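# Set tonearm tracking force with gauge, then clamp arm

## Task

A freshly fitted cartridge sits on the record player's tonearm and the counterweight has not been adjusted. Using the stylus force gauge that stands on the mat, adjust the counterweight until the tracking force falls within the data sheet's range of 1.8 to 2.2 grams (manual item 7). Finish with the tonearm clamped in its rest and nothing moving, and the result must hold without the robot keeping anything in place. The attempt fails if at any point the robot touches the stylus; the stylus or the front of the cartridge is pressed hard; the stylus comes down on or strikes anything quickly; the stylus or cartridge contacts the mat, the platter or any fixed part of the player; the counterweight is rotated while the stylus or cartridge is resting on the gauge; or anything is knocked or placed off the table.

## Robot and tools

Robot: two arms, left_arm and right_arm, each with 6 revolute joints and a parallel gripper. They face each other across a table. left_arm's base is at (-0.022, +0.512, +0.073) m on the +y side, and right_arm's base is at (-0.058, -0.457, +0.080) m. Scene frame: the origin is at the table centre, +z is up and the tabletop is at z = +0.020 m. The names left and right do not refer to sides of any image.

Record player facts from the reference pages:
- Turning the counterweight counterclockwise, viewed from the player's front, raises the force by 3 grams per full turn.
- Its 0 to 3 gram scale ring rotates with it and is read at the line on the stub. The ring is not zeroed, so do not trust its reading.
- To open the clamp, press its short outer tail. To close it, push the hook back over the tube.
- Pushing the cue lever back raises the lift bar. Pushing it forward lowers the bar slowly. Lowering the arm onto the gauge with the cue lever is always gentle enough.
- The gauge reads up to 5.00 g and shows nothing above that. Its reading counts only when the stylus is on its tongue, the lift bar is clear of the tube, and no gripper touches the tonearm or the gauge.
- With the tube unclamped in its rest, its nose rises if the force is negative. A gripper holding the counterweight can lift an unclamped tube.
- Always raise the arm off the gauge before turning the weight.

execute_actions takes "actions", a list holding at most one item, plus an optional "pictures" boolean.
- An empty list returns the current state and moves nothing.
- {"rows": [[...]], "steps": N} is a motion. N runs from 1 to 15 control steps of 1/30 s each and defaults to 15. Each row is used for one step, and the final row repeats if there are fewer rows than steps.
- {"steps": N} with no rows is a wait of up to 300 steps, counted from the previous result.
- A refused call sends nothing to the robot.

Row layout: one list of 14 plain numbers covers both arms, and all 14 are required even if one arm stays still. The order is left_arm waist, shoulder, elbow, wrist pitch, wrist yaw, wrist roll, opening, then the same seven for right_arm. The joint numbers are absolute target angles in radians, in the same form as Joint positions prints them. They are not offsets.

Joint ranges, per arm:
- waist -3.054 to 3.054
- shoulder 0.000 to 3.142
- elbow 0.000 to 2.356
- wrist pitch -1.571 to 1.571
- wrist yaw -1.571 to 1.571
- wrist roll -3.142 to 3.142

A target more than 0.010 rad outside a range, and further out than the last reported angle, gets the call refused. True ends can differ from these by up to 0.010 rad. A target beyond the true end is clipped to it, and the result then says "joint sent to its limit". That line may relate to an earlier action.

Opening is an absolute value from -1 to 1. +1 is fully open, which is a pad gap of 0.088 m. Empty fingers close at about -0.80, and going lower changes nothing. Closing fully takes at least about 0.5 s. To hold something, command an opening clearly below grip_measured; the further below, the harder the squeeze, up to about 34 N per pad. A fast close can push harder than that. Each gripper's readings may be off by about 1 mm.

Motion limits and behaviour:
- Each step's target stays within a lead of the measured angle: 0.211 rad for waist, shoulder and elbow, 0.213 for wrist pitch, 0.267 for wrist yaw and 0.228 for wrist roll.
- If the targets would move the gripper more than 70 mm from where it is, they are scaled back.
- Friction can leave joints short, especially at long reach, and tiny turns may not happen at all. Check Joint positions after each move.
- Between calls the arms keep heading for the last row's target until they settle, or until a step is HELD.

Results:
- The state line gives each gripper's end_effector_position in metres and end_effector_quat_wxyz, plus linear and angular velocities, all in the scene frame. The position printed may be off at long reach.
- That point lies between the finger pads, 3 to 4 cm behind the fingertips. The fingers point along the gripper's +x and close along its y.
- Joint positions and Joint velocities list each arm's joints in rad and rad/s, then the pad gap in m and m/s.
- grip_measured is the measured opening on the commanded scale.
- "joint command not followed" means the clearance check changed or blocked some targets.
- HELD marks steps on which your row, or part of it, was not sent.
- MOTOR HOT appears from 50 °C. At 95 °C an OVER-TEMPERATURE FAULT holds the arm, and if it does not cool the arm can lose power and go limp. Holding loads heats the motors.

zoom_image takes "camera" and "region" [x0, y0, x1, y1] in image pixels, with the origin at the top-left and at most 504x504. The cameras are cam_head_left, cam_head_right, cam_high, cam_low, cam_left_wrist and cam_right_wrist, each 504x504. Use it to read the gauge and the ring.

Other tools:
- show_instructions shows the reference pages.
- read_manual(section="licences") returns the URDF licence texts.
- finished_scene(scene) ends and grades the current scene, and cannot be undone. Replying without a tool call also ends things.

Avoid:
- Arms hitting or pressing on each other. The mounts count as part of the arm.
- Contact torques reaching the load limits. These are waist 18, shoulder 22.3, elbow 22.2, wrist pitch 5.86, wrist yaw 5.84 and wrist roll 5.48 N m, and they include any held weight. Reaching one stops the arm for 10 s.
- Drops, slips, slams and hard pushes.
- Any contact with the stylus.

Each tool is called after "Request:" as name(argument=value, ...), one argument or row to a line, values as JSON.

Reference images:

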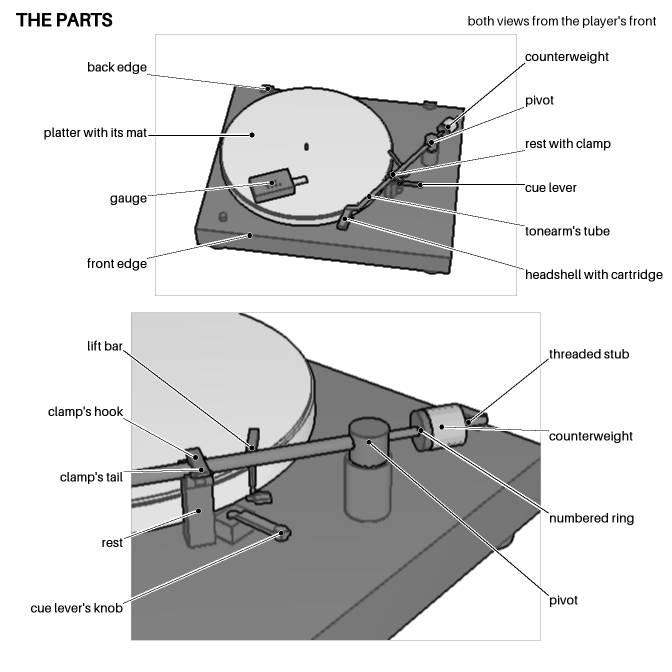

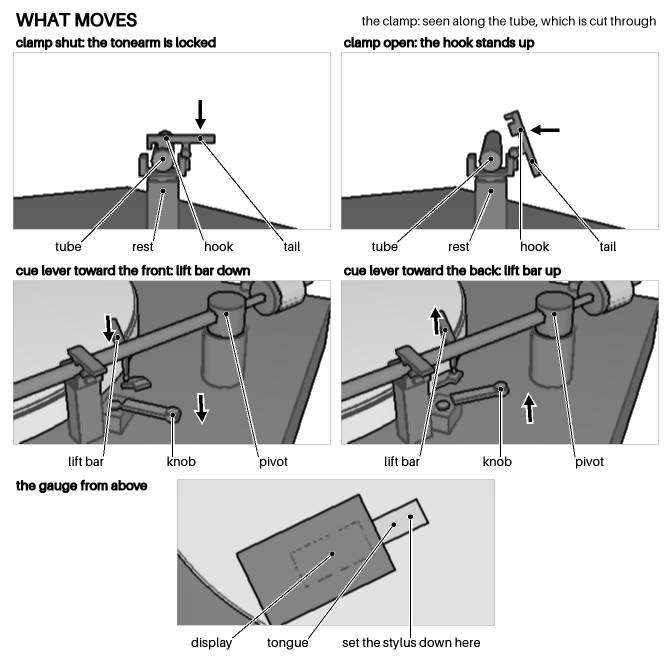

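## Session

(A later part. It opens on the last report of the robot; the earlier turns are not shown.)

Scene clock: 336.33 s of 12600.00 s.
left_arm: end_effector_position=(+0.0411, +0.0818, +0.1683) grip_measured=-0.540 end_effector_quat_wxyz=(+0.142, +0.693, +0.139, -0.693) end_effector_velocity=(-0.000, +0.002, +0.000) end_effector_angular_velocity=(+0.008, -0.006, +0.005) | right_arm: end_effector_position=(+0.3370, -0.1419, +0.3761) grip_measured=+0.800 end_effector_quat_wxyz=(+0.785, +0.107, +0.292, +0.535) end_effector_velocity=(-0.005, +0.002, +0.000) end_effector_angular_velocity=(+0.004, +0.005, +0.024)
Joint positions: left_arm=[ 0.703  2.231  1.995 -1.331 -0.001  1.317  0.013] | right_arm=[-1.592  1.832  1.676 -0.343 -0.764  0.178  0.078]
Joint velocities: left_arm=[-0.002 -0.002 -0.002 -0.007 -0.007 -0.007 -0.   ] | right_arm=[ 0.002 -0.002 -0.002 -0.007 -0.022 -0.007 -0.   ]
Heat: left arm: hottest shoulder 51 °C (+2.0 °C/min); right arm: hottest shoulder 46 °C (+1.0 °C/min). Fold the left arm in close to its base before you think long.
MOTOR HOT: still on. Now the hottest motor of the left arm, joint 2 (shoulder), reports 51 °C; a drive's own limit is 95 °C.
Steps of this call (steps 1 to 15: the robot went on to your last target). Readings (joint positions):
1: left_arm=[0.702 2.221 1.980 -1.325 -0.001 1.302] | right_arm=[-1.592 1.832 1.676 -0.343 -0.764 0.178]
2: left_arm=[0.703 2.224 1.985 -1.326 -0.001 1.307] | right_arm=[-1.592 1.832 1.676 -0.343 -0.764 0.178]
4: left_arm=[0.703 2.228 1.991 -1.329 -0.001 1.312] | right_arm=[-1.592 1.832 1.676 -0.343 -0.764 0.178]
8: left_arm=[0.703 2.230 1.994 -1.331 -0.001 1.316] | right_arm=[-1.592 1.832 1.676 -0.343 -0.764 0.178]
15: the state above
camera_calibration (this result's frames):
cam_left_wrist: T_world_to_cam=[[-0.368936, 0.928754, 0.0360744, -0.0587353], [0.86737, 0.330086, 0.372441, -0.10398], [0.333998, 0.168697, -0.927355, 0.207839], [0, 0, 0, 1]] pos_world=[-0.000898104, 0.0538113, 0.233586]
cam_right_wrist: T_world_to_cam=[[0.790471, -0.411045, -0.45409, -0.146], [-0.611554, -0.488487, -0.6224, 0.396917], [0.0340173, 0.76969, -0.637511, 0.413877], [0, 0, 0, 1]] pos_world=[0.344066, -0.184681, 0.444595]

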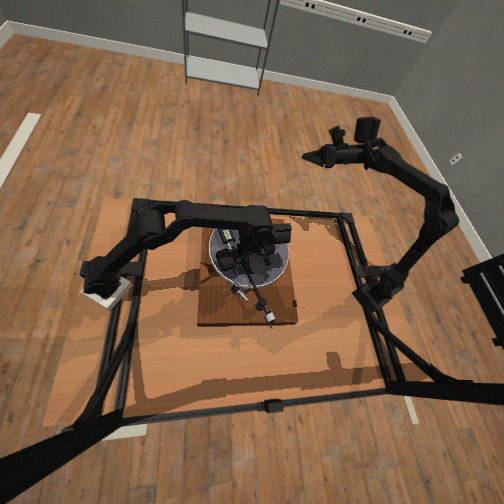

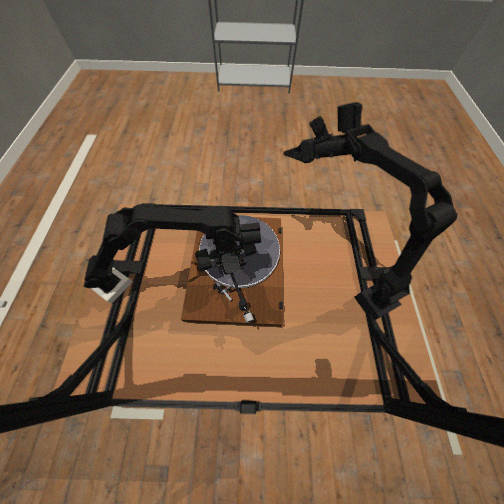

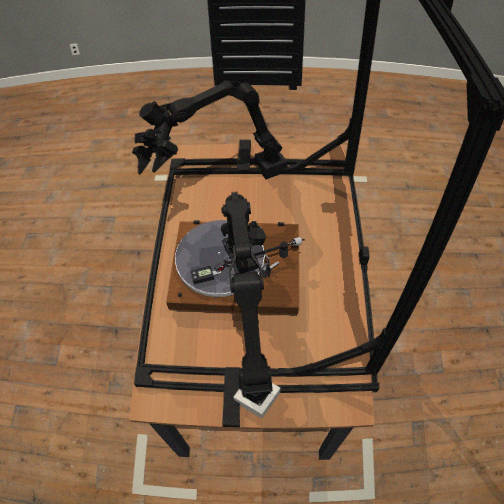

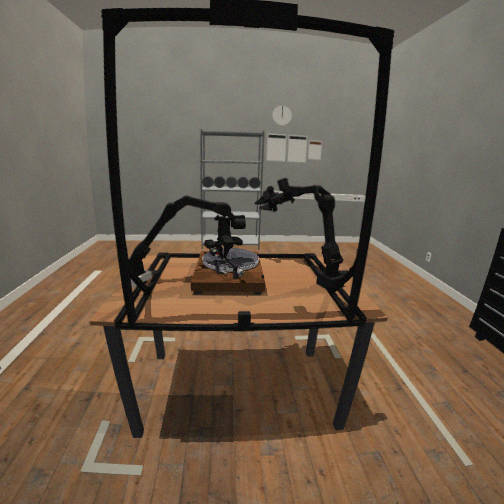

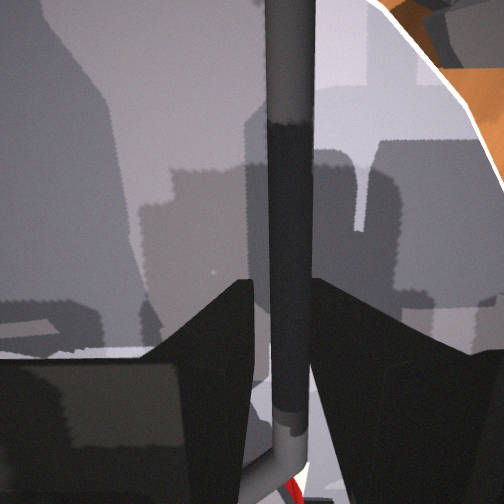

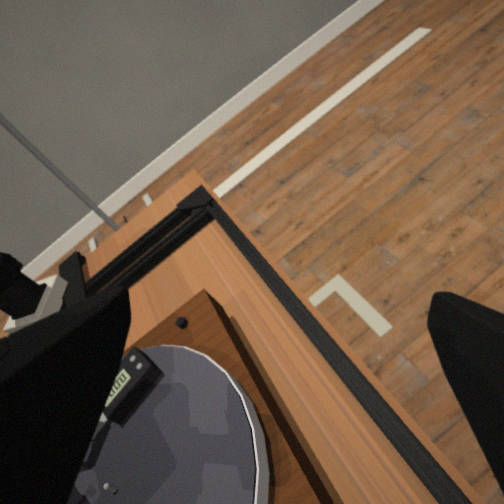

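Request:
execute_actions(
  actions=[
    {"rows":[[0.704,2.235,1.998,-1.331,0,1.32,-0.4,-1.592,1.831,1.677,-0.343,-0.764,0.178,0.8],[0.704,2.235,1.998,-1.331,0,1.32,-0.3,-1.592,1.831,1.677,-0.343,-0.764,0.178,0.8],[0.704,2.235,1.998,-1.331,0,1.32,-0.3,-1.592,1.831,1.677,-0.343,-0.764,0.178,0.8],[0.704,2.235,1.998,-1.331,0,1.32,-0.3,-1.592,1.831,1.677,-0.343,-0.764,0.178,0.8],[0.704,2.235,1.998,-1.331,0,1.32,-0.3,-1.592,1.831,1.677,-0.343,-0.764,0.178,0.8],[0.704,2.23,2.03,-1.36,0,1.32,-0.3,-1.592,1.831,1.677,-0.343,-0.764,0.178,0.8],[0.704,2.23,2.06,-1.39,0,1.32,-0.3,-1.592,1.831,1.677,-0.343,-0.764,0.178,0.8],[0.704,2.23,2.09,-1.42,0,1.32,-0.3,-1.592,1.831,1.677,-0.343,-0.764,0.178,0.8],[0.704,2.23,2.12,-1.45,0,1.32,-0.3,-1.592,1.831,1.677,-0.343,-0.764,0.178,0.8],[0.704,2.23,2.15,-1.48,0,1.32,-0.3,-1.592,1.831,1.677,-0.343,-0.764,0.178,0.8]],"steps":15},
  ],
  pictures=false,
)

Request:
execute_actions(
  actions=[
    {"rows":[[0.78,1.95,1.85,-1.25,0,0.7,0.5,-1.592,1.831,1.677,-0.343,-0.764,0.178,0.8]],"steps":12},
  ],
  pictures=false,
)

Request:
execute_actions(
  actions=[
    {"rows":[[0.852,1.719,1.439,-0.942,0,0,1,-1.592,1.831,1.677,-0.343,-0.764,0.178,0.8]],"steps":15},
  ],
  pictures=false,
)

Request:
execute_actions(
  actions=[
    {"steps":20},
  ],
)

Scene clock: 348.30 s of 12600.00 s.
left_arm: end_effector_position=(+0.0409, +0.0834, +0.2045) grip_measured=-0.301 end_effector_quat_wxyz=(+0.144, +0.693, +0.136, -0.693) end_effector_velocity=(-0.003, +0.008, +0.027) end_effector_angular_velocity=(+0.016, +0.010, +0.005) | right_arm: end_effector_position=(+0.3370, -0.1419, +0.3760) grip_measured=+0.800 end_effector_quat_wxyz=(+0.785, +0.107, +0.293, +0.535) end_effector_velocity=(+0.001, -0.003, +0.001) end_effector_angular_velocity=(+0.004, +0.010, -0.003)
Joint positions: left_arm=[ 0.703  2.229  2.136 -1.467 -0.001  1.318  0.024] | right_arm=[-1.592  1.832  1.676 -0.343 -0.764  0.178  0.078]
Joint velocities: left_arm=[-0.002 -0.002  0.105 -0.125  0.007 -0.007  0.   ] | right_arm=[-0.007 -0.002  0.002 -0.007 -0.007  0.007 -0.   ]
Heat: left arm: hottest shoulder 52 °C (+4.0 °C/min); right arm: hottest shoulder 47 °C (+2.0 °C/min). Fold the left arm in close to its base before you think long.
MOTOR HOT: still on. Now the hottest motor of the left arm, joint 2 (shoulder), reports 52 °C; a drive's own limit is 95 °C.
Steps of this call (steps 1 to 15: the robot went on to your last target; steps 16 to 90: nothing new was sent; then 8.47 s passed at rest; steps 91 to 105: all 15 steps of this action). Readings (joint positions):
91: left_arm=[0.703 2.231 1.996 -1.331 -0.001 1.318] | right_arm=[-1.592 1.832 1.676 -0.343 -0.764 0.178]
92: left_arm=[0.703 2.231 1.996 -1.331 -0.001 1.318] | right_arm=[-1.592 1.832 1.676 -0.343 -0.764 0.178]
94: left_arm=[0.703 2.231 1.996 -1.331 -0.001 1.318] | right_arm=[-1.592 1.832 1.676 -0.343 -0.764 0.178]
98: left_arm=[0.703 2.233 2.026 -1.372 -0.001 1.318] | right_arm=[-1.592 1.832 1.676 -0.343 -0.764 0.178]
105: the state above

Scene clock: 348.70 s of 12600.00 s.
left_arm: end_effector_position=(+0.0720, +0.1049, +0.2509) grip_measured=+0.490 end_effector_quat_wxyz=(+0.438, +0.579, +0.277, -0.630) end_effector_velocity=(-0.014, +0.015, -0.042) end_effector_angular_velocity=(+0.096, +0.073, +0.265) | right_arm: end_effector_position=(+0.3370, -0.1419, +0.3760) grip_measured=+0.800 end_effector_quat_wxyz=(+0.785, +0.107, +0.293, +0.535) end_effector_velocity=(+0.001, -0.002, -0.001) end_effector_angular_velocity=(-0.012, -0.015, -0.001)
Joint positions: left_arm=[ 0.784  1.949  1.871 -1.254 -0.001  0.731  0.063] | right_arm=[-1.592  1.832  1.676 -0.343 -0.764  0.178  0.078]
Joint velocities: left_arm=[-0.032 -0.002 -0.149  0.037 -0.022 -0.3    0.005] | right_arm=[-0.002 -0.002 -0.002 -0.007  0.007 -0.022 -0.   ]
Heat: left arm: hottest shoulder 52 °C (+4.0 °C/min); right arm: hottest shoulder 47 °C (+2.0 °C/min). Fold the left arm in close to its base before you think long.
MOTOR HOT: still on. Now the hottest motor of the left arm, joint 2 (shoulder), reports 52 °C; a drive's own limit is 95 °C.
Steps of this call (steps 1 to 12: all 12 steps of this action). Readings (joint positions):
1: left_arm=[0.706 2.194 2.094 -1.414 0.003 1.267] | right_arm=[-1.592 1.832 1.676 -0.343 -0.764 0.178]
2: left_arm=[0.717 2.151 2.028 -1.355 0.004 1.198] | right_arm=[-1.592 1.832 1.676 -0.343 -0.764 0.178]
4: left_arm=[0.749 2.066 1.930 -1.315 0.002 1.066] | right_arm=[-1.592 1.832 1.676 -0.343 -0.764 0.178]
8: left_arm=[0.787 1.965 1.886 -1.263 -0.001 0.816] | right_arm=[-1.592 1.832 1.676 -0.343 -0.764 0.178]
12: the state above

Scene clock: 349.20 s of 12600.00 s.
left_arm: end_effector_position=(+0.0914, +0.1416, +0.2237) grip_measured=+0.995 end_effector_quat_wxyz=(+0.656, +0.348, +0.456, -0.492) end_effector_velocity=(+0.002, +0.001, -0.001) end_effector_angular_velocity=(-0.016, +0.044, +0.191) | right_arm: end_effector_position=(+0.3370, -0.1419, +0.3760) grip_measured=+0.800 end_effector_quat_wxyz=(+0.785, +0.107, +0.293, +0.535) end_effector_velocity=(-0.000, -0.003, +0.004) end_effector_angular_velocity=(+0.002, -0.007, +0.002)
Joint positions: left_arm=[ 0.854  1.725  1.45  -0.945 -0.001  0.021  0.088] | right_arm=[-1.592  1.832  1.676 -0.343 -0.764  0.178  0.078]
Joint velocities: left_arm=[-0.002 -0.002 -0.007  0.007 -0.022 -0.198  0.001] | right_arm=[-0.007 -0.007  0.002 -0.007 -0.007 -0.007 -0.   ]
Heat: left arm: hottest shoulder 52 °C (+4.1 °C/min); right arm: hottest shoulder 47 °C (+2.0 °C/min). Fold the left arm in close to its base before you think long.
MOTOR HOT: still on. Now the hottest motor of the left arm, joint 2 (shoulder), reports 52 °C; a drive's own limit is 95 °C.
Steps of this call (steps 1 to 15: all 15 steps of this action). Readings (joint positions):
1: left_arm=[0.787 1.915 1.822 -1.191 0.003 0.673] | right_arm=[-1.592 1.832 1.676 -0.343 -0.764 0.178]
2: left_arm=[0.797 1.876 1.754 -1.127 0.004 0.604] | right_arm=[-1.592 1.832 1.676 -0.343 -0.764 0.178]
4: left_arm=[0.827 1.798 1.633 -1.035 0.002 0.472] | right_arm=[-1.592 1.832 1.676 -0.343 -0.764 0.178]
8: left_arm=[0.854 1.724 1.497 -0.968 -0.001 0.209] | right_arm=[-1.592 1.832 1.676 -0.343 -0.764 0.178]
15: the state above

Scene clock: 349.87 s of 12600.00 s.
left_arm: end_effector_position=(+0.0914, +0.1416, +0.2235) grip_measured=+0.997 end_effector_quat_wxyz=(+0.658, +0.342, +0.460, -0.488) end_effector_velocity=(+0.004, +0.000, +0.001) end_effector_angular_velocity=(-0.002, -0.019, +0.017) | right_arm: end_effector_position=(+0.3370, -0.1419, +0.3760) grip_measured=+0.800 end_effector_quat_wxyz=(+0.785, +0.107, +0.293, +0.535) end_effector_velocity=(-0.001, -0.001, -0.001) end_effector_angular_velocity=(+0.002, +0.015, +0.001)
Joint positions: left_arm=[ 0.854  1.725  1.449 -0.944 -0.001  0.004  0.088] | right_arm=[-1.592  1.832  1.676 -0.343 -0.764  0.178  0.078]
Joint velocities: left_arm=[ 0.002 -0.002 -0.002  0.007 -0.022 -0.007 -0.   ] | right_arm=[-0.002 -0.002 -0.002 -0.007 -0.007  0.007 -0.   ]
Heat: left arm: hottest shoulder 52 °C (+4.0 °C/min); right arm: hottest shoulder 47 °C (+2.0 °C/min). Fold the left arm in close to its base before you think long.
MOTOR HOT: still on. Now the hottest motor of the left arm, joint 2 (shoulder), reports 52 °C; a drive's own limit is 95 °C.
Steps of this call (steps 1 to 20: the robot went on to your last target). Readings (joint positions):
1: left_arm=[0.854 1.726 1.450 -0.944 -0.001 0.016] | right_arm=[-1.592 1.832 1.676 -0.343 -0.764 0.178]
2: left_arm=[0.854 1.726 1.450 -0.944 -0.001 0.012] | right_arm=[-1.592 1.832 1.676 -0.343 -0.764 0.178]
4: left_arm=[0.854 1.726 1.449 -0.944 -0.001 0.008] | right_arm=[-1.592 1.832 1.676 -0.343 -0.764 0.178]
8: left_arm=[0.854 1.726 1.449 -0.944 -0.001 0.005] | right_arm=[-1.592 1.832 1.676 -0.343 -0.764 0.178]
20: the state above
camera_calibration (this result's frames):
cam_left_wrist: T_world_to_cam=[[-0.966057, -0.256775, 0.0282744, 0.12643], [-0.255891, 0.966194, 0.0314568, -0.0990667], [-0.0353958, 0.0231539, -0.999105, 0.302596], [0, 0, 0, 1]] pos_world=[0.107499, 0.121175, 0.301866]
cam_right_wrist: T_world_to_cam=[[0.790316, -0.411123, -0.454289, -0.145894], [-0.611767, -0.488593, -0.622108, 0.396802], [0.0337999, 0.769581, -0.637654, 0.413963], [0, 0, 0, 1]] pos_world=[0.34406, -0.184684, 0.444541]

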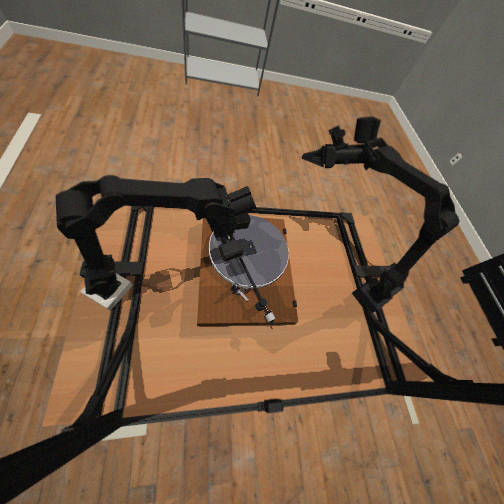

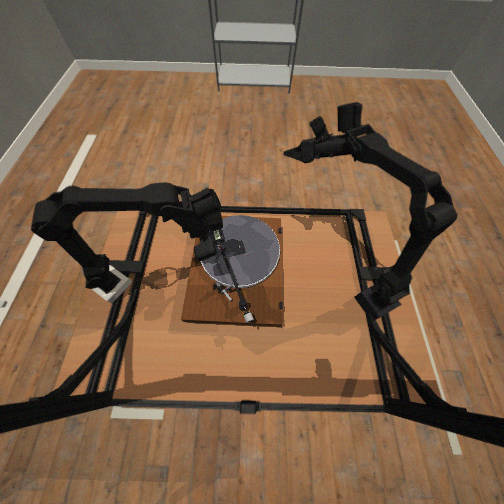

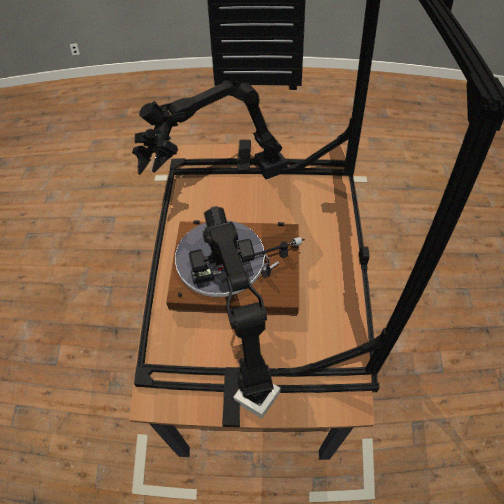

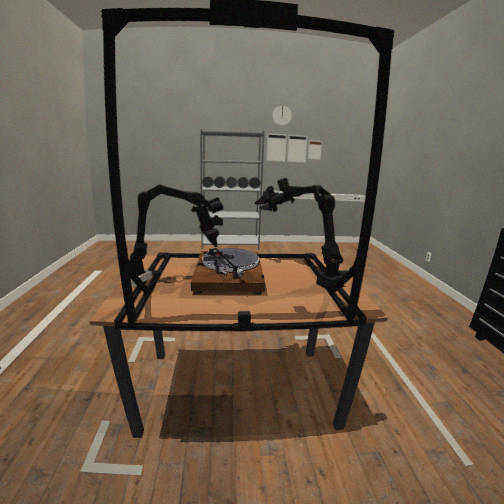

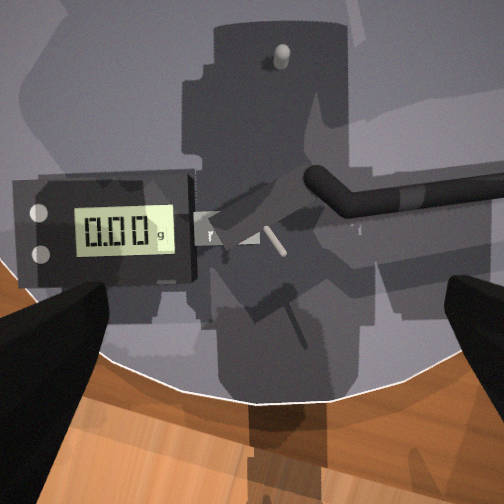

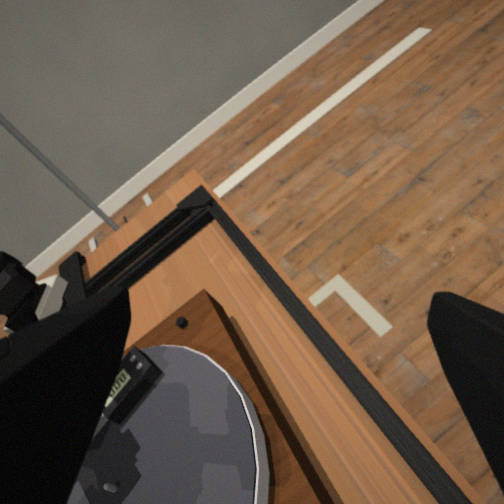

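Request:
execute_actions(
  actions=[
    {"rows":[[0.413,1.95,1.80,-1.2,0,0,-1,-1.592,1.831,1.677,-0.343,-0.764,0.178,0.8]],"steps":15},
  ],
  pictures=false,
)

Request:
execute_actions(
  actions=[
    {"rows":[[0.411,2.163,1.952,-1.18,0,0,-1,-1.592,1.831,1.677,-0.343,-0.764,0.178,0.8]],"steps":15},
  ],
  pictures=false,
)

Request:
execute_actions(
  actions=[
    {"rows":[[0.411,2.166,1.92,-1.15,0,0,-1,-1.592,1.831,1.677,-0.343,-0.764,0.178,0.8],[0.411,2.169,1.89,-1.12,0,0,-1,-1.592,1.831,1.677,-0.343,-0.764,0.178,0.8],[0.411,2.172,1.86,-1.09,0,0,-1,-1.592,1.831,1.677,-0.343,-0.764,0.178,0.8],[0.411,2.174,1.83,-1.06,0,0,-1,-1.592,1.831,1.677,-0.343,-0.764,0.178,0.8],[0.411,2.176,1.80,-1.03,0,0,-1,-1.592,1.831,1.677,-0.343,-0.764,0.178,0.8]],"steps":15},
  ],
)

Scene clock: 362.07 s of 12600.00 s.
left_arm: end_effector_position=(-0.0864, +0.1023, +0.2320) grip_measured=-0.774 end_effector_quat_wxyz=(+0.507, +0.474, +0.407, -0.594) end_effector_velocity=(+0.048, -0.000, -0.004) end_effector_angular_velocity=(+0.034, -0.054, +0.114) | right_arm: end_effector_position=(+0.3370, -0.1419, +0.3761) grip_measured=+0.800 end_effector_quat_wxyz=(+0.785, +0.107, +0.292, +0.535) end_effector_velocity=(-0.001, -0.001, -0.001) end_effector_angular_velocity=(-0.006, -0.012, +0.012)
Joint positions: left_arm=[ 0.403  1.94   1.787 -1.195  0.004  0.002  0.001] | right_arm=[-1.592  1.832  1.676 -0.343 -0.764  0.178  0.078]
Joint velocities: left_arm=[ 0.095  0.007  0.002 -0.037 -0.051 -0.007 -0.176] | right_arm=[-0.002 -0.002 -0.002 -0.007 -0.007 -0.022 -0.   ]
Heat: left arm: hottest shoulder 52 °C (+4.1 °C/min); right arm: hottest shoulder 47 °C (+1.0 °C/min). Fold the left arm in close to its base before you think long.
MOTOR HOT: still on. Now the hottest motor of the left arm, joint 2 (shoulder), reports 52 °C; a drive's own limit is 95 °C.
Steps of this call (steps 1 to 15: the robot went on to your last target; steps 16 to 90: nothing new was sent; then 8.70 s passed at rest; steps 91 to 105: all 15 steps of this action). Readings (joint positions):
91: left_arm=[0.842 1.753 1.481 -0.997 -0.011 0.003] | right_arm=[-1.592 1.832 1.676 -0.343 -0.764 0.178]
92: left_arm=[0.808 1.788 1.532 -1.046 -0.012 0.002] | right_arm=[-1.592 1.832 1.676 -0.343 -0.764 0.178]
94: left_arm=[0.719 1.860 1.626 -1.104 -0.006 0.002] | right_arm=[-1.592 1.832 1.676 -0.343 -0.764 0.178]
98: left_arm=[0.524 1.933 1.734 -1.168 -0.002 0.002] | right_arm=[-1.592 1.832 1.676 -0.343 -0.764 0.178]
105: the state above

Scene clock: 362.57 s of 12600.00 s.
left_arm: end_effector_position=(-0.0886, +0.0604, +0.1830) grip_measured=-0.799 end_effector_quat_wxyz=(+0.498, +0.490, +0.423, -0.578) end_effector_velocity=(+0.002, -0.002, +0.004) end_effector_angular_velocity=(-0.011, -0.022, -0.006) | right_arm: end_effector_position=(+0.3370, -0.1419, +0.3761) grip_measured=+0.800 end_effector_quat_wxyz=(+0.785, +0.107, +0.293, +0.535) end_effector_velocity=(-0.000, -0.003, +0.004) end_effector_angular_velocity=(-0.001, -0.020, +0.007)
Joint positions: left_arm=[ 0.411  2.169  1.942 -1.18   0.001  0.002  0.   ] | right_arm=[-1.592  1.832  1.676 -0.343 -0.764  0.178  0.078]
Joint velocities: left_arm=[-0.002  0.002  0.017 -0.007 -0.022  0.007  0.   ] | right_arm=[-0.007 -0.007  0.002 -0.007 -0.007 -0.022 -0.   ]
Heat: left arm: hottest shoulder 52 °C (+4.0 °C/min); right arm: hottest shoulder 47 °C (+1.0 °C/min). Fold the left arm in close to its base before you think long.
MOTOR HOT: still on. Now the hottest motor of the left arm, joint 2 (shoulder), reports 52 °C; a drive's own limit is 95 °C.
Steps of this call (steps 1 to 15: all 15 steps of this action). Readings (joint positions):
1: left_arm=[0.406 1.972 1.817 -1.216 0.002 0.002] | right_arm=[-1.592 1.832 1.676 -0.343 -0.764 0.178]
2: left_arm=[0.409 2.010 1.861 -1.198 0.002 0.002] | right_arm=[-1.592 1.832 1.676 -0.343 -0.764 0.178]
4: left_arm=[0.411 2.081 1.918 -1.168 0.001 0.002] | right_arm=[-1.592 1.832 1.676 -0.343 -0.764 0.178]
8: left_arm=[0.411 2.160 1.927 -1.183 0.001 0.002] | right_arm=[-1.592 1.832 1.676 -0.343 -0.764 0.178]
15: the state above

Scene clock: 363.07 s of 12600.00 s.
left_arm: end_effector_position=(-0.0888, +0.0595, +0.1457) grip_measured=-0.799 end_effector_quat_wxyz=(+0.499, +0.488, +0.422, -0.579) end_effector_velocity=(+0.001, +0.004, -0.003) end_effector_angular_velocity=(+0.016, -0.008, +0.006) | right_arm: end_effector_position=(+0.3370, -0.1419, +0.3760) grip_measured=+0.800 end_effector_quat_wxyz=(+0.785, +0.107, +0.293, +0.535) end_effector_velocity=(-0.001, -0.001, -0.001) end_effector_angular_velocity=(-0.006, -0.012, +0.012)
Joint positions: left_arm=[ 0.411  2.178  1.809 -1.033  0.001  0.002  0.   ] | right_arm=[-1.592  1.832  1.676 -0.343 -0.764  0.178  0.078]
Joint velocities: left_arm=[-0.002 -0.002 -0.012 -0.007 -0.007 -0.007  0.   ] | right_arm=[-0.002 -0.002 -0.002 -0.007 -0.007 -0.022 -0.   ]
Heat: left arm: hottest shoulder 52 °C (+4.1 °C/min); right arm: hottest shoulder 47 °C (+1.0 °C/min). Fold the left arm in close to its base before you think long.
MOTOR HOT: still on. Now the hottest motor of the left arm, joint 2 (shoulder), reports 52 °C; a drive's own limit is 95 °C.
Steps of this call (steps 1 to 15: all 15 steps of this action). Readings (joint positions):
1: left_arm=[0.411 2.169 1.941 -1.176 0.001 0.002] | right_arm=[-1.592 1.832 1.676 -0.343 -0.764 0.178]
2: left_arm=[0.411 2.168 1.933 -1.158 0.001 0.002] | right_arm=[-1.592 1.832 1.676 -0.343 -0.764 0.178]
4: left_arm=[0.411 2.168 1.900 -1.114 0.001 0.002] | right_arm=[-1.592 1.832 1.676 -0.343 -0.764 0.178]
8: left_arm=[0.411 2.174 1.826 -1.055 0.001 0.002] | right_arm=[-1.592 1.832 1.676 -0.343 -0.764 0.178]
15: the state above
camera_calibration (this result's frames):
cam_left_wrist: T_world_to_cam=[[-0.98398, 0.174407, 0.0369547, -0.0949688], [0.178274, 0.960963, 0.211586, -0.0507914], [0.00139, 0.214785, -0.97666, 0.209028], [0, 0, 0, 1]] pos_world=[-0.0846832, 0.0204759, 0.218405]
cam_right_wrist: T_world_to_cam=[[0.790316, -0.411123, -0.454289, -0.145894], [-0.611767, -0.488593, -0.622108, 0.396802], [0.0337999, 0.769581, -0.637654, 0.413963], [0, 0, 0, 1]] pos_world=[0.34406, -0.184684, 0.444541]

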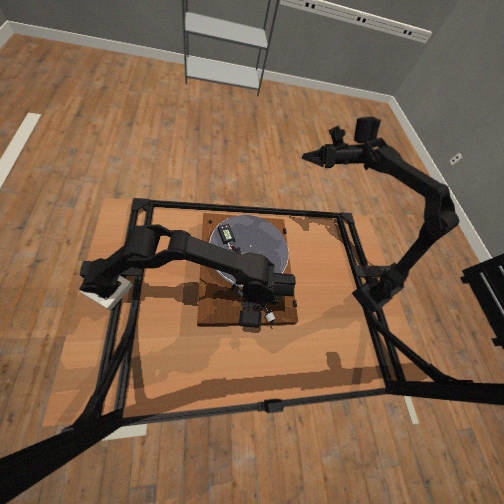

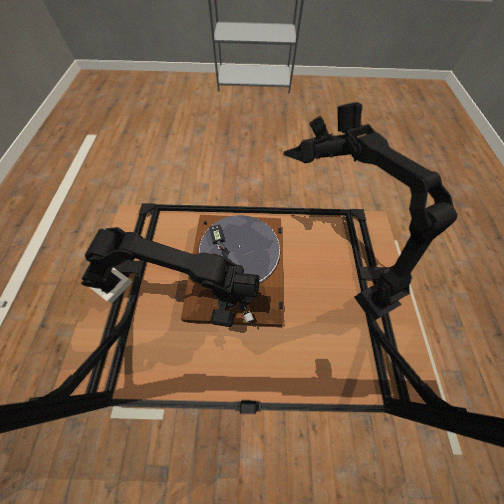

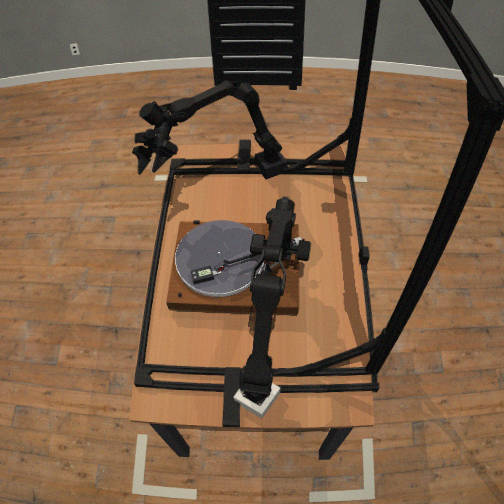

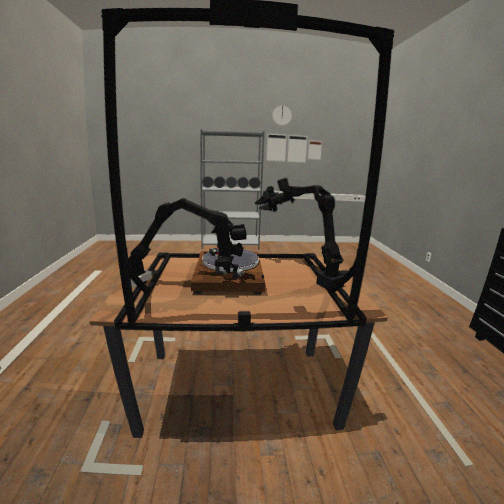

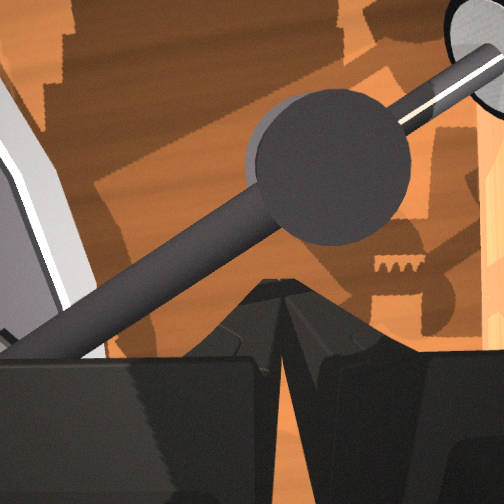

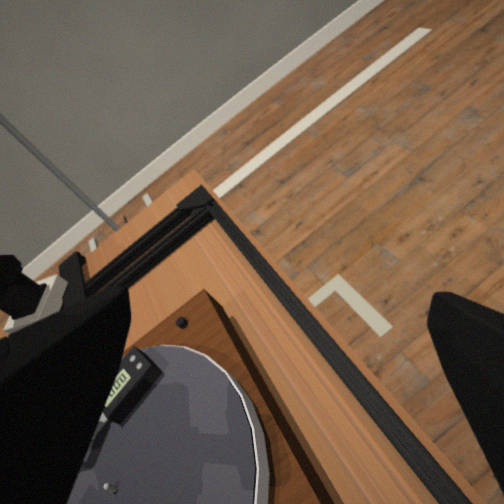

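Request:
execute_actions(
  actions=[
    {"rows":[[0.412,2.155,1.77,-1.0,0,0,-1,-1.592,1.831,1.677,-0.343,-0.764,0.178,0.8],[0.413,2.136,1.737,-0.965,0,0,-1,-1.592,1.831,1.677,-0.343,-0.764,0.178,0.8],[0.414,2.117,1.704,-0.93,0,0,-1,-1.592,1.831,1.677,-0.343,-0.764,0.178,0.8],[0.415,2.099,1.671,-0.895,0,0,-1,-1.592,1.831,1.677,-0.343,-0.764,0.178,0.8],[0.416,2.080,1.638,-0.86,0,0,-1,-1.592,1.831,1.677,-0.343,-0.764,0.178,0.8],[0.417,2.062,1.605,-0.825,0,0,-1,-1.592,1.831,1.677,-0.343,-0.764,0.178,0.8],[0.418,2.043,1.572,-0.79,0,0,-1,-1.592,1.831,1.677,-0.343,-0.764,0.178,0.8],[0.419,2.025,1.539,-0.755,0,0,-1,-1.592,1.831,1.677,-0.343,-0.764,0.178,0.8],[0.421,2.006,1.506,-0.72,0,0,-1,-1.592,1.831,1.677,-0.343,-0.764,0.178,0.8],[0.424,1.986,1.472,-0.684,0,0,-1,-1.592,1.831,1.677,-0.343,-0.764,0.178,0.8]],"steps":15},
  ],
  pictures=false,
)

Request:
execute_actions(
  actions=[
    {"steps":10},
  ],
  pictures=false,
)

Request:
execute_actions(
  actions=[
    {"rows":[[0.424,1.995,1.462,-0.67,0,0,-1,-1.592,1.831,1.677,-0.343,-0.764,0.178,0.8],[0.424,2.002,1.452,-0.655,0,0,-1,-1.592,1.831,1.677,-0.343,-0.764,0.178,0.8],[0.424,2.010,1.441,-0.64,0,0,-1,-1.592,1.831,1.677,-0.343,-0.764,0.178,0.8]],"steps":15},
  ],
)

Scene clock: 377.40 s of 12600.00 s.
left_arm: end_effector_position=(-0.0834, +0.0651, +0.1452) grip_measured=-0.799 end_effector_quat_wxyz=(+0.540, +0.428, +0.373, -0.620) end_effector_velocity=(+0.007, +0.000, +0.003) end_effector_angular_velocity=(-0.100, +0.004, +0.008) | right_arm: end_effector_position=(+0.3370, -0.1419, +0.3760) grip_measured=+0.800 end_effector_quat_wxyz=(+0.785, +0.107, +0.293, +0.535) end_effector_velocity=(-0.000, -0.002, +0.001) end_effector_angular_velocity=(-0.002, +0.007, -0.011)
Joint positions: left_arm=[ 0.421  2.004  1.494 -0.7    0.001  0.002  0.   ] | right_arm=[-1.592  1.832  1.676 -0.343 -0.764  0.178  0.078]
Joint velocities: left_arm=[ 0.012 -0.076 -0.129  0.154 -0.007  0.007  0.   ] | right_arm=[-0.002 -0.007 -0.002 -0.007  0.007  0.007 -0.   ]
Heat: left arm: hottest shoulder 54 °C (+5.0 °C/min); right arm: hottest shoulder 47 °C (+1.0 °C/min). Fold the left arm in close to its base before you think long.
MOTOR HOT: still on. Now the hottest motor of the left arm, joint 2 (shoulder), reports 54 °C; a drive's own limit is 95 °C.
Steps of this call (steps 1 to 15: the robot went on to your last target; steps 16 to 90: nothing new was sent; then 10.83 s passed at rest; steps 91 to 105: all 15 steps of this action). Readings (joint positions):
91: left_arm=[0.411 2.177 1.802 -1.023 0.001 0.002] | right_arm=[-1.592 1.832 1.676 -0.343 -0.764 0.178]
92: left_arm=[0.411 2.171 1.789 -1.006 0.001 0.002] | right_arm=[-1.592 1.832 1.676 -0.343 -0.764 0.178]
94: left_arm=[0.411 2.149 1.744 -0.960 0.001 0.002] | right_arm=[-1.592 1.832 1.676 -0.343 -0.764 0.178]
98: left_arm=[0.413 2.084 1.623 -0.837 0.001 0.002] | right_arm=[-1.592 1.832 1.676 -0.343 -0.764 0.178]
105: the state above

Scene clock: 377.73 s of 12600.00 s.
left_arm: end_effector_position=(-0.0832, +0.0655, +0.1440) grip_measured=-0.799 end_effector_quat_wxyz=(+0.541, +0.427, +0.372, -0.621) end_effector_velocity=(-0.002, +0.001, +0.001) end_effector_angular_velocity=(-0.006, +0.010, +0.002) | right_arm: end_effector_position=(+0.3370, -0.1419, +0.3760) grip_measured=+0.800 end_effector_quat_wxyz=(+0.785, +0.107, +0.293, +0.535) end_effector_velocity=(-0.001, -0.001, -0.001) end_effector_angular_velocity=(-0.002, +0.002, +0.007)
Joint positions: left_arm=[ 0.422  2.     1.482 -0.687  0.001  0.002  0.   ] | right_arm=[-1.592  1.832  1.676 -0.343 -0.764  0.178  0.078]
Joint velocities: left_arm=[-0.002 -0.007 -0.007  0.007  0.007 -0.007  0.   ] | right_arm=[-0.002 -0.002 -0.002 -0.007 -0.007 -0.007 -0.   ]
Heat: left arm: hottest shoulder 54 °C (+5.1 °C/min); right arm: hottest shoulder 47 °C (+1.0 °C/min). Fold the left arm in close to its base before you think long.
MOTOR HOT: still on. Now the hottest motor of the left arm, joint 2 (shoulder), reports 54 °C; a drive's own limit is 95 °C.
Steps of this call (steps 1 to 10: the robot went on to your last target). Readings (joint positions):
1: left_arm=[0.421 2.002 1.491 -0.696 0.001 0.002] | right_arm=[-1.592 1.832 1.676 -0.343 -0.764 0.178]
2: left_arm=[0.422 2.001 1.488 -0.693 0.001 0.002] | right_arm=[-1.592 1.832 1.676 -0.343 -0.764 0.178]
4: left_arm=[0.422 2.000 1.485 -0.690 0.001 0.002] | right_arm=[-1.592 1.832 1.676 -0.343 -0.764 0.178]
8: left_arm=[0.422 2.000 1.483 -0.687 0.001 0.002] | right_arm=[-1.592 1.832 1.676 -0.343 -0.764 0.178]
10: the state above

Scene clock: 378.23 s of 12600.00 s.
left_arm: end_effector_position=(-0.0833, +0.0644, +0.1381) grip_measured=-0.799 end_effector_quat_wxyz=(+0.544, +0.422, +0.368, -0.625) end_effector_velocity=(+0.005, +0.001, -0.000) end_effector_angular_velocity=(+0.005, -0.018, +0.017) | right_arm: end_effector_position=(+0.3370, -0.1419, +0.3760) grip_measured=+0.800 end_effector_quat_wxyz=(+0.785, +0.107, +0.293, +0.535) end_effector_velocity=(-0.000, -0.001, +0.002) end_effector_angular_velocity=(+0.008, +0.002, +0.001)
Joint positions: left_arm=[ 0.422  2.     1.453 -0.642  0.001  0.002  0.   ] | right_arm=[-1.592  1.832  1.676 -0.343 -0.764  0.178  0.078]
Joint velocities: left_arm=[ 0.002 -0.002 -0.002 -0.007 -0.022 -0.007  0.   ] | right_arm=[-0.002 -0.002 -0.002  0.007 -0.007  0.007  0.   ]
Heat: left arm: hottest shoulder 54 °C (+5.0 °C/min); right arm: hottest shoulder 47 °C (+1.0 °C/min). Fold the left arm in close to its base before you think long.
MOTOR HOT: still on. Now the hottest motor of the left arm, joint 2 (shoulder), reports 54 °C; a drive's own limit is 95 °C.
Steps of this call (steps 1 to 15: all 15 steps of this action). Readings (joint positions):
1: left_arm=[0.422 2.000 1.480 -0.683 0.001 0.002] | right_arm=[-1.592 1.832 1.676 -0.343 -0.764 0.178]
2: left_arm=[0.422 2.000 1.476 -0.675 0.001 0.002] | right_arm=[-1.592 1.832 1.676 -0.343 -0.764 0.178]
4: left_arm=[0.422 2.000 1.465 -0.657 0.001 0.002] | right_arm=[-1.592 1.832 1.676 -0.343 -0.764 0.178]
8: left_arm=[0.422 2.000 1.455 -0.645 0.001 0.002] | right_arm=[-1.592 1.832 1.676 -0.343 -0.764 0.178]
15: the state above
camera_calibration (this result's frames):
cam_left_wrist: T_world_to_cam=[[-0.984764, 0.171342, 0.0296759, -0.0890755], [0.17141, 0.9852, -0.000275925, -0.0277861], [-0.029284, 0.00481502, -0.99956, 0.214656], [0, 0, 0, 1]] pos_world=[-0.0766696, 0.0416037, 0.217198]
cam_right_wrist: T_world_to_cam=[[0.790316, -0.411123, -0.454289, -0.145894], [-0.611767, -0.488593, -0.622108, 0.396802], [0.0337999, 0.769581, -0.637654, 0.413963], [0, 0, 0, 1]] pos_world=[0.34406, -0.184684, 0.444541]

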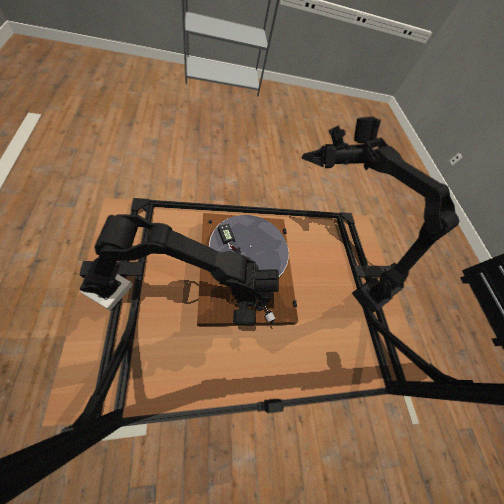

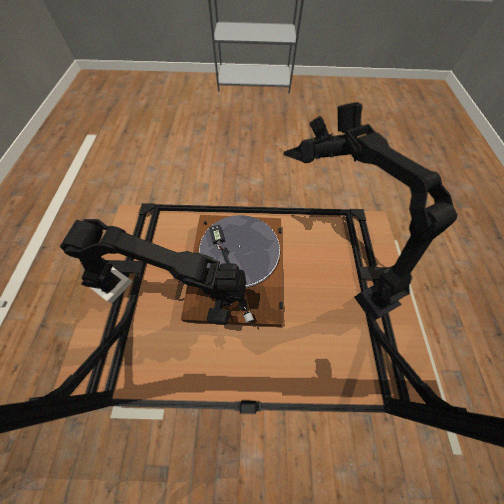

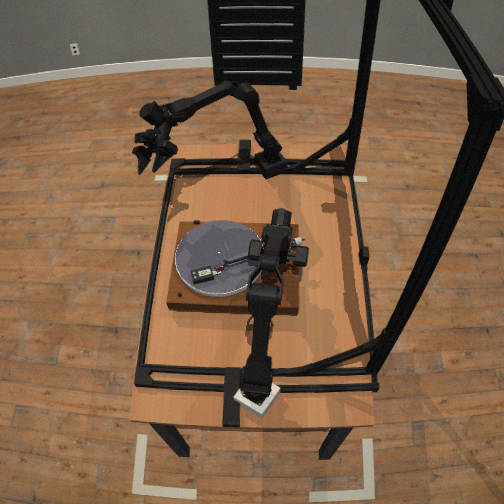

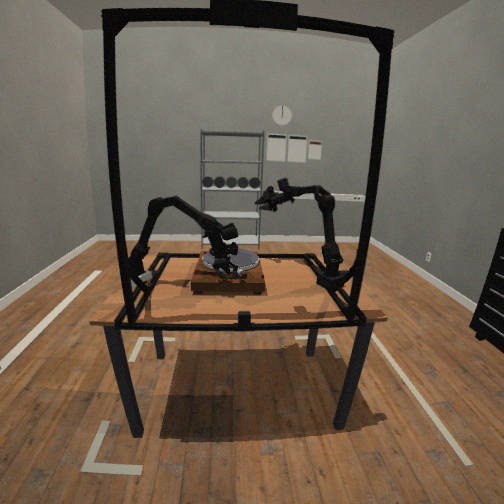

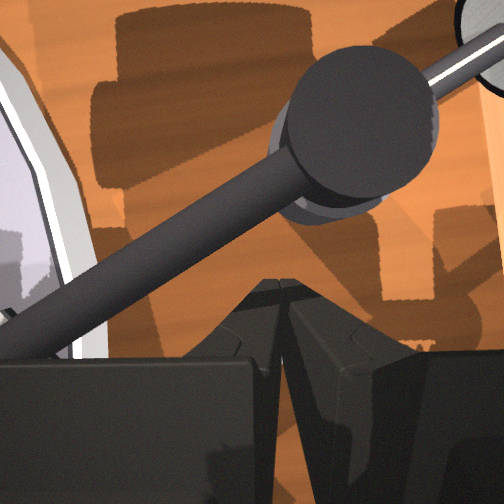

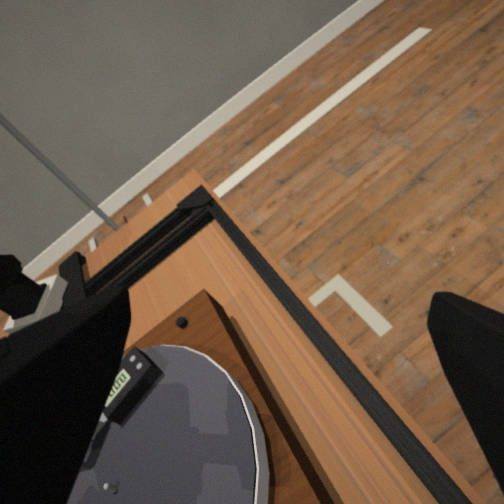

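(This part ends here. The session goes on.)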